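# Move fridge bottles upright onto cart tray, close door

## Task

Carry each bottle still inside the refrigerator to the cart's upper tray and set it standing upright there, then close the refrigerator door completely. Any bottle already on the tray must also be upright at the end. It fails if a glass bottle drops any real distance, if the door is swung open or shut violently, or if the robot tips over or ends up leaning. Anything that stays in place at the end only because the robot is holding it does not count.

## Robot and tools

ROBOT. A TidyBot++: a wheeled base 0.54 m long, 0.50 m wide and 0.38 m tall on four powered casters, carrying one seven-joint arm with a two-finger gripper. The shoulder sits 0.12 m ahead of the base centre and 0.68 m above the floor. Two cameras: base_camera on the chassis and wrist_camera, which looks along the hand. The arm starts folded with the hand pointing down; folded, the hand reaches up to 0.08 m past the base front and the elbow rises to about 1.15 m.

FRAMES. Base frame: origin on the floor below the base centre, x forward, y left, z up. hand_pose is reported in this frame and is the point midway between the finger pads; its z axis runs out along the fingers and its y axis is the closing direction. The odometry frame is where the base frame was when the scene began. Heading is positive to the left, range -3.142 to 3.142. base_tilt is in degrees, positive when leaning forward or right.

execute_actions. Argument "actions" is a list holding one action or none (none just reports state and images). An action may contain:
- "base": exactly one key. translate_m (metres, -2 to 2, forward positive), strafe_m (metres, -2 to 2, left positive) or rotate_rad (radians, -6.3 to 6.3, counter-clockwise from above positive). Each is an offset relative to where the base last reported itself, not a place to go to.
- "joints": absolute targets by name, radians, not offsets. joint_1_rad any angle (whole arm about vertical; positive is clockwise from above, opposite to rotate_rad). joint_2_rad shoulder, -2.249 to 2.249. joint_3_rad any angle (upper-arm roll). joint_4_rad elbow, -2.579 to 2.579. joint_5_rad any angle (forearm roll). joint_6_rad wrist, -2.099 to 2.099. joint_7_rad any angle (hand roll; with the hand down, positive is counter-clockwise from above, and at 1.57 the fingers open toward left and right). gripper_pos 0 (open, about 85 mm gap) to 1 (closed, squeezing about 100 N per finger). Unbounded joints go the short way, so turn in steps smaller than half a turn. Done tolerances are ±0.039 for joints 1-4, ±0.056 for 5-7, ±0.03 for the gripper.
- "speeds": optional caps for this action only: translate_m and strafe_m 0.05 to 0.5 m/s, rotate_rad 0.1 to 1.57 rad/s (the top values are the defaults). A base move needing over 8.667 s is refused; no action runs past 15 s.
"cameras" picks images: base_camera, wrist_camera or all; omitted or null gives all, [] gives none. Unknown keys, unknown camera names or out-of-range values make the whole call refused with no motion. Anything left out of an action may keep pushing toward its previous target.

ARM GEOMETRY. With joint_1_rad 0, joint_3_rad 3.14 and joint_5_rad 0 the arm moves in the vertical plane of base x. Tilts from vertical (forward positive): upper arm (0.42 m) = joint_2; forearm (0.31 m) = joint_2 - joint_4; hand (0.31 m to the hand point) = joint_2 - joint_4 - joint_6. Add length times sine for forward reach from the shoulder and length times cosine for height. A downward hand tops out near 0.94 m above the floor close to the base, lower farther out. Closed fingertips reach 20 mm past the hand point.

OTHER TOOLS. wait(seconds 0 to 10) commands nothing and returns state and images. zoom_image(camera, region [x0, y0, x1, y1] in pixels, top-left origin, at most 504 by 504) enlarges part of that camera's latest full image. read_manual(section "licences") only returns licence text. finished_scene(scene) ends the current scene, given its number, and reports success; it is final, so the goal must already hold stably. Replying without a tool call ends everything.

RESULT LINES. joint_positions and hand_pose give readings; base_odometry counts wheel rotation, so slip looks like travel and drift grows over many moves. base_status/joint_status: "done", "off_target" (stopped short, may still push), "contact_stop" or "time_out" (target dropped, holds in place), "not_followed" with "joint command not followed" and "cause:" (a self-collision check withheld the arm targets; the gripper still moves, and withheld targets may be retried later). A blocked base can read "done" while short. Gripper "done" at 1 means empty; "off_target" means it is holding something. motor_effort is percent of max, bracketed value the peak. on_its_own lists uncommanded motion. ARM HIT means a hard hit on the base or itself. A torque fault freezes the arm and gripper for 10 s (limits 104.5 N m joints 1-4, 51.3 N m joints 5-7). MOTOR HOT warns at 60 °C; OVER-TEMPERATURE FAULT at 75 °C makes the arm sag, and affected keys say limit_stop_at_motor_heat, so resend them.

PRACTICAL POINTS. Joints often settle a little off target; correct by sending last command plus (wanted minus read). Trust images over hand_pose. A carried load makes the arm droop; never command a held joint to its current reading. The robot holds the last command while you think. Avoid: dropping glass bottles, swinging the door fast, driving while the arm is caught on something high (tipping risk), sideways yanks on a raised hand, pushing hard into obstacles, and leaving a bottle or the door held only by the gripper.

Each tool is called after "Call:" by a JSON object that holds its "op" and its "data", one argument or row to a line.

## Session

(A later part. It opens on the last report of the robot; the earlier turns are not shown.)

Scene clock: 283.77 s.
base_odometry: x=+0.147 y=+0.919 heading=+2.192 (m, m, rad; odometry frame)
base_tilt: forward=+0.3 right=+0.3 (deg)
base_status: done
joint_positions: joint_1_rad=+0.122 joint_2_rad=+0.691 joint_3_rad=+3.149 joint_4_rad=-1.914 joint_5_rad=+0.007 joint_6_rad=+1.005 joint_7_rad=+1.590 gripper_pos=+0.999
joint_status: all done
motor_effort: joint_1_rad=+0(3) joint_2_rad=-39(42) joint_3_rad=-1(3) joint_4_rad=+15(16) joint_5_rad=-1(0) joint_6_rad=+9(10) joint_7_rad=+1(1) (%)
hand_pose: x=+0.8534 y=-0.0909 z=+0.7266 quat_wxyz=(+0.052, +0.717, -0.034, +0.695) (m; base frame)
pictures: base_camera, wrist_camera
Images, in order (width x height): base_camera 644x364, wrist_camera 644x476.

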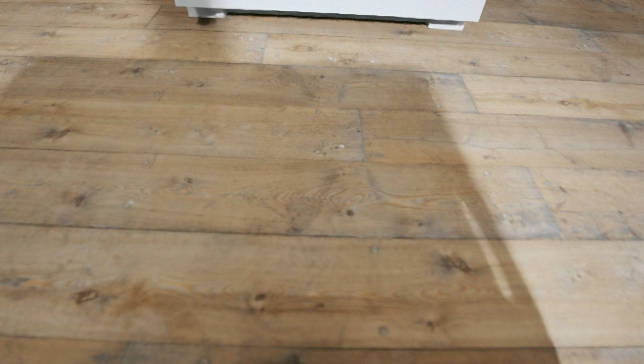

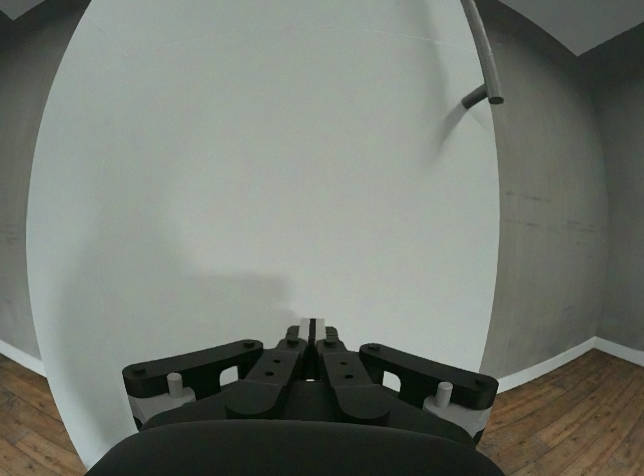

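Call:
{"op": "execute_actions", "data": {
  "actions": [
    {"base":{"translate_m":0.125},"speeds":{"translate_m":0.06}}
  ]
}}

Call:
{"op": "execute_actions", "data": {
  "actions": [
    {"base":{"translate_m":-0.1}}
  ]
}}

Scene clock: 289.33 s.
base_odometry: x=+0.075 y=+1.020 heading=+2.192 (m, m, rad; odometry frame)
base_tilt: forward=+0.2 right=+0.3 (deg)
base_status: done
joint_positions: joint_1_rad=+0.127 joint_2_rad=+0.646 joint_3_rad=+3.149 joint_4_rad=-2.004 joint_5_rad=+0.007 joint_6_rad=+1.034 joint_7_rad=+1.590 gripper_pos=+0.999
joint_status: not commanded
motor_effort: joint_1_rad=-3(5) joint_2_rad=-28(41) joint_3_rad=-2(3) joint_4_rad=+34(37) joint_5_rad=+1(1) joint_6_rad=+6(10) joint_7_rad=+1(1) (%)
hand_pose: x=+0.8258 y=-0.0907 z=+0.7262 quat_wxyz=(+0.053, +0.722, -0.036, +0.689) (m; base frame)
pictures: base_camera, wrist_camera
Images, in order (width x height): base_camera 644x364, wrist_camera 644x476.

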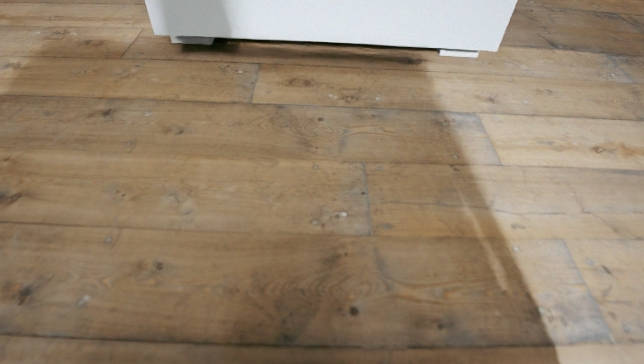

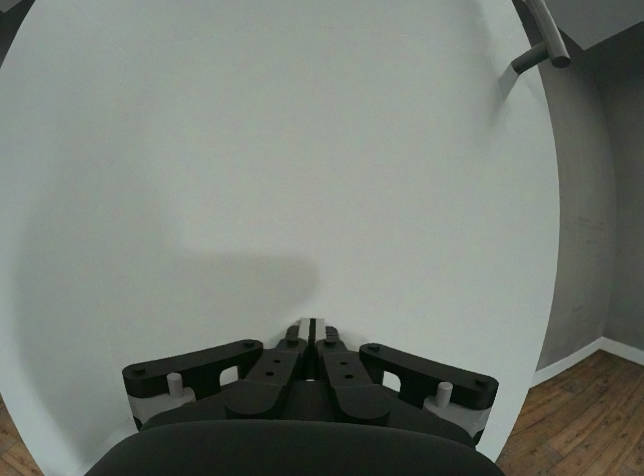

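Scene clock: 290.57 s.
base_odometry: x=+0.134 y=+0.939 heading=+2.192 (m, m, rad; odometry frame)
base_tilt: forward=+0.3 right=+0.3 (deg)
base_status: done
joint_positions: joint_1_rad=+0.125 joint_2_rad=+0.698 joint_3_rad=+3.149 joint_4_rad=-1.898 joint_5_rad=+0.007 joint_6_rad=+1.035 joint_7_rad=+1.590 gripper_pos=+0.999
joint_status: not commanded
motor_effort: joint_1_rad=+0(2) joint_2_rad=-39(42) joint_3_rad=-1(2) joint_4_rad=+15(33) joint_5_rad=+0(1) joint_6_rad=+9(11) joint_7_rad=+1(1) (%)
hand_pose: x=+0.8580 y=-0.0937 z=+0.7386 quat_wxyz=(+0.054, +0.703, -0.034, +0.709) (m; base frame)
pictures: base_camera, wrist_camera
Images, in order (width x height): base_camera 644x364, wrist_camera 644x476.

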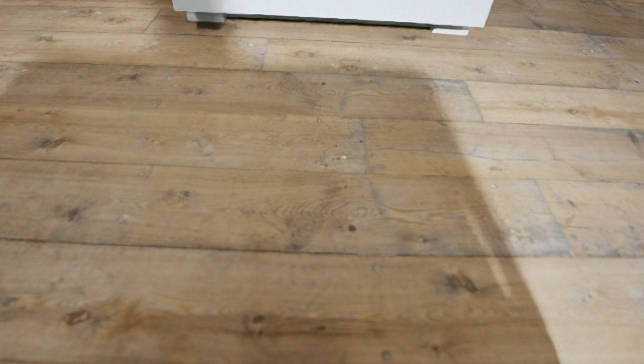

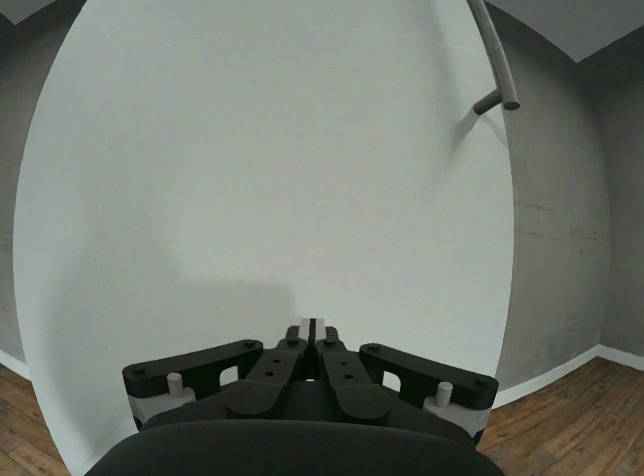

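Call:
{"op": "finished_scene", "data": {
  "scene": 2
}}

The scene is finished: the task was done.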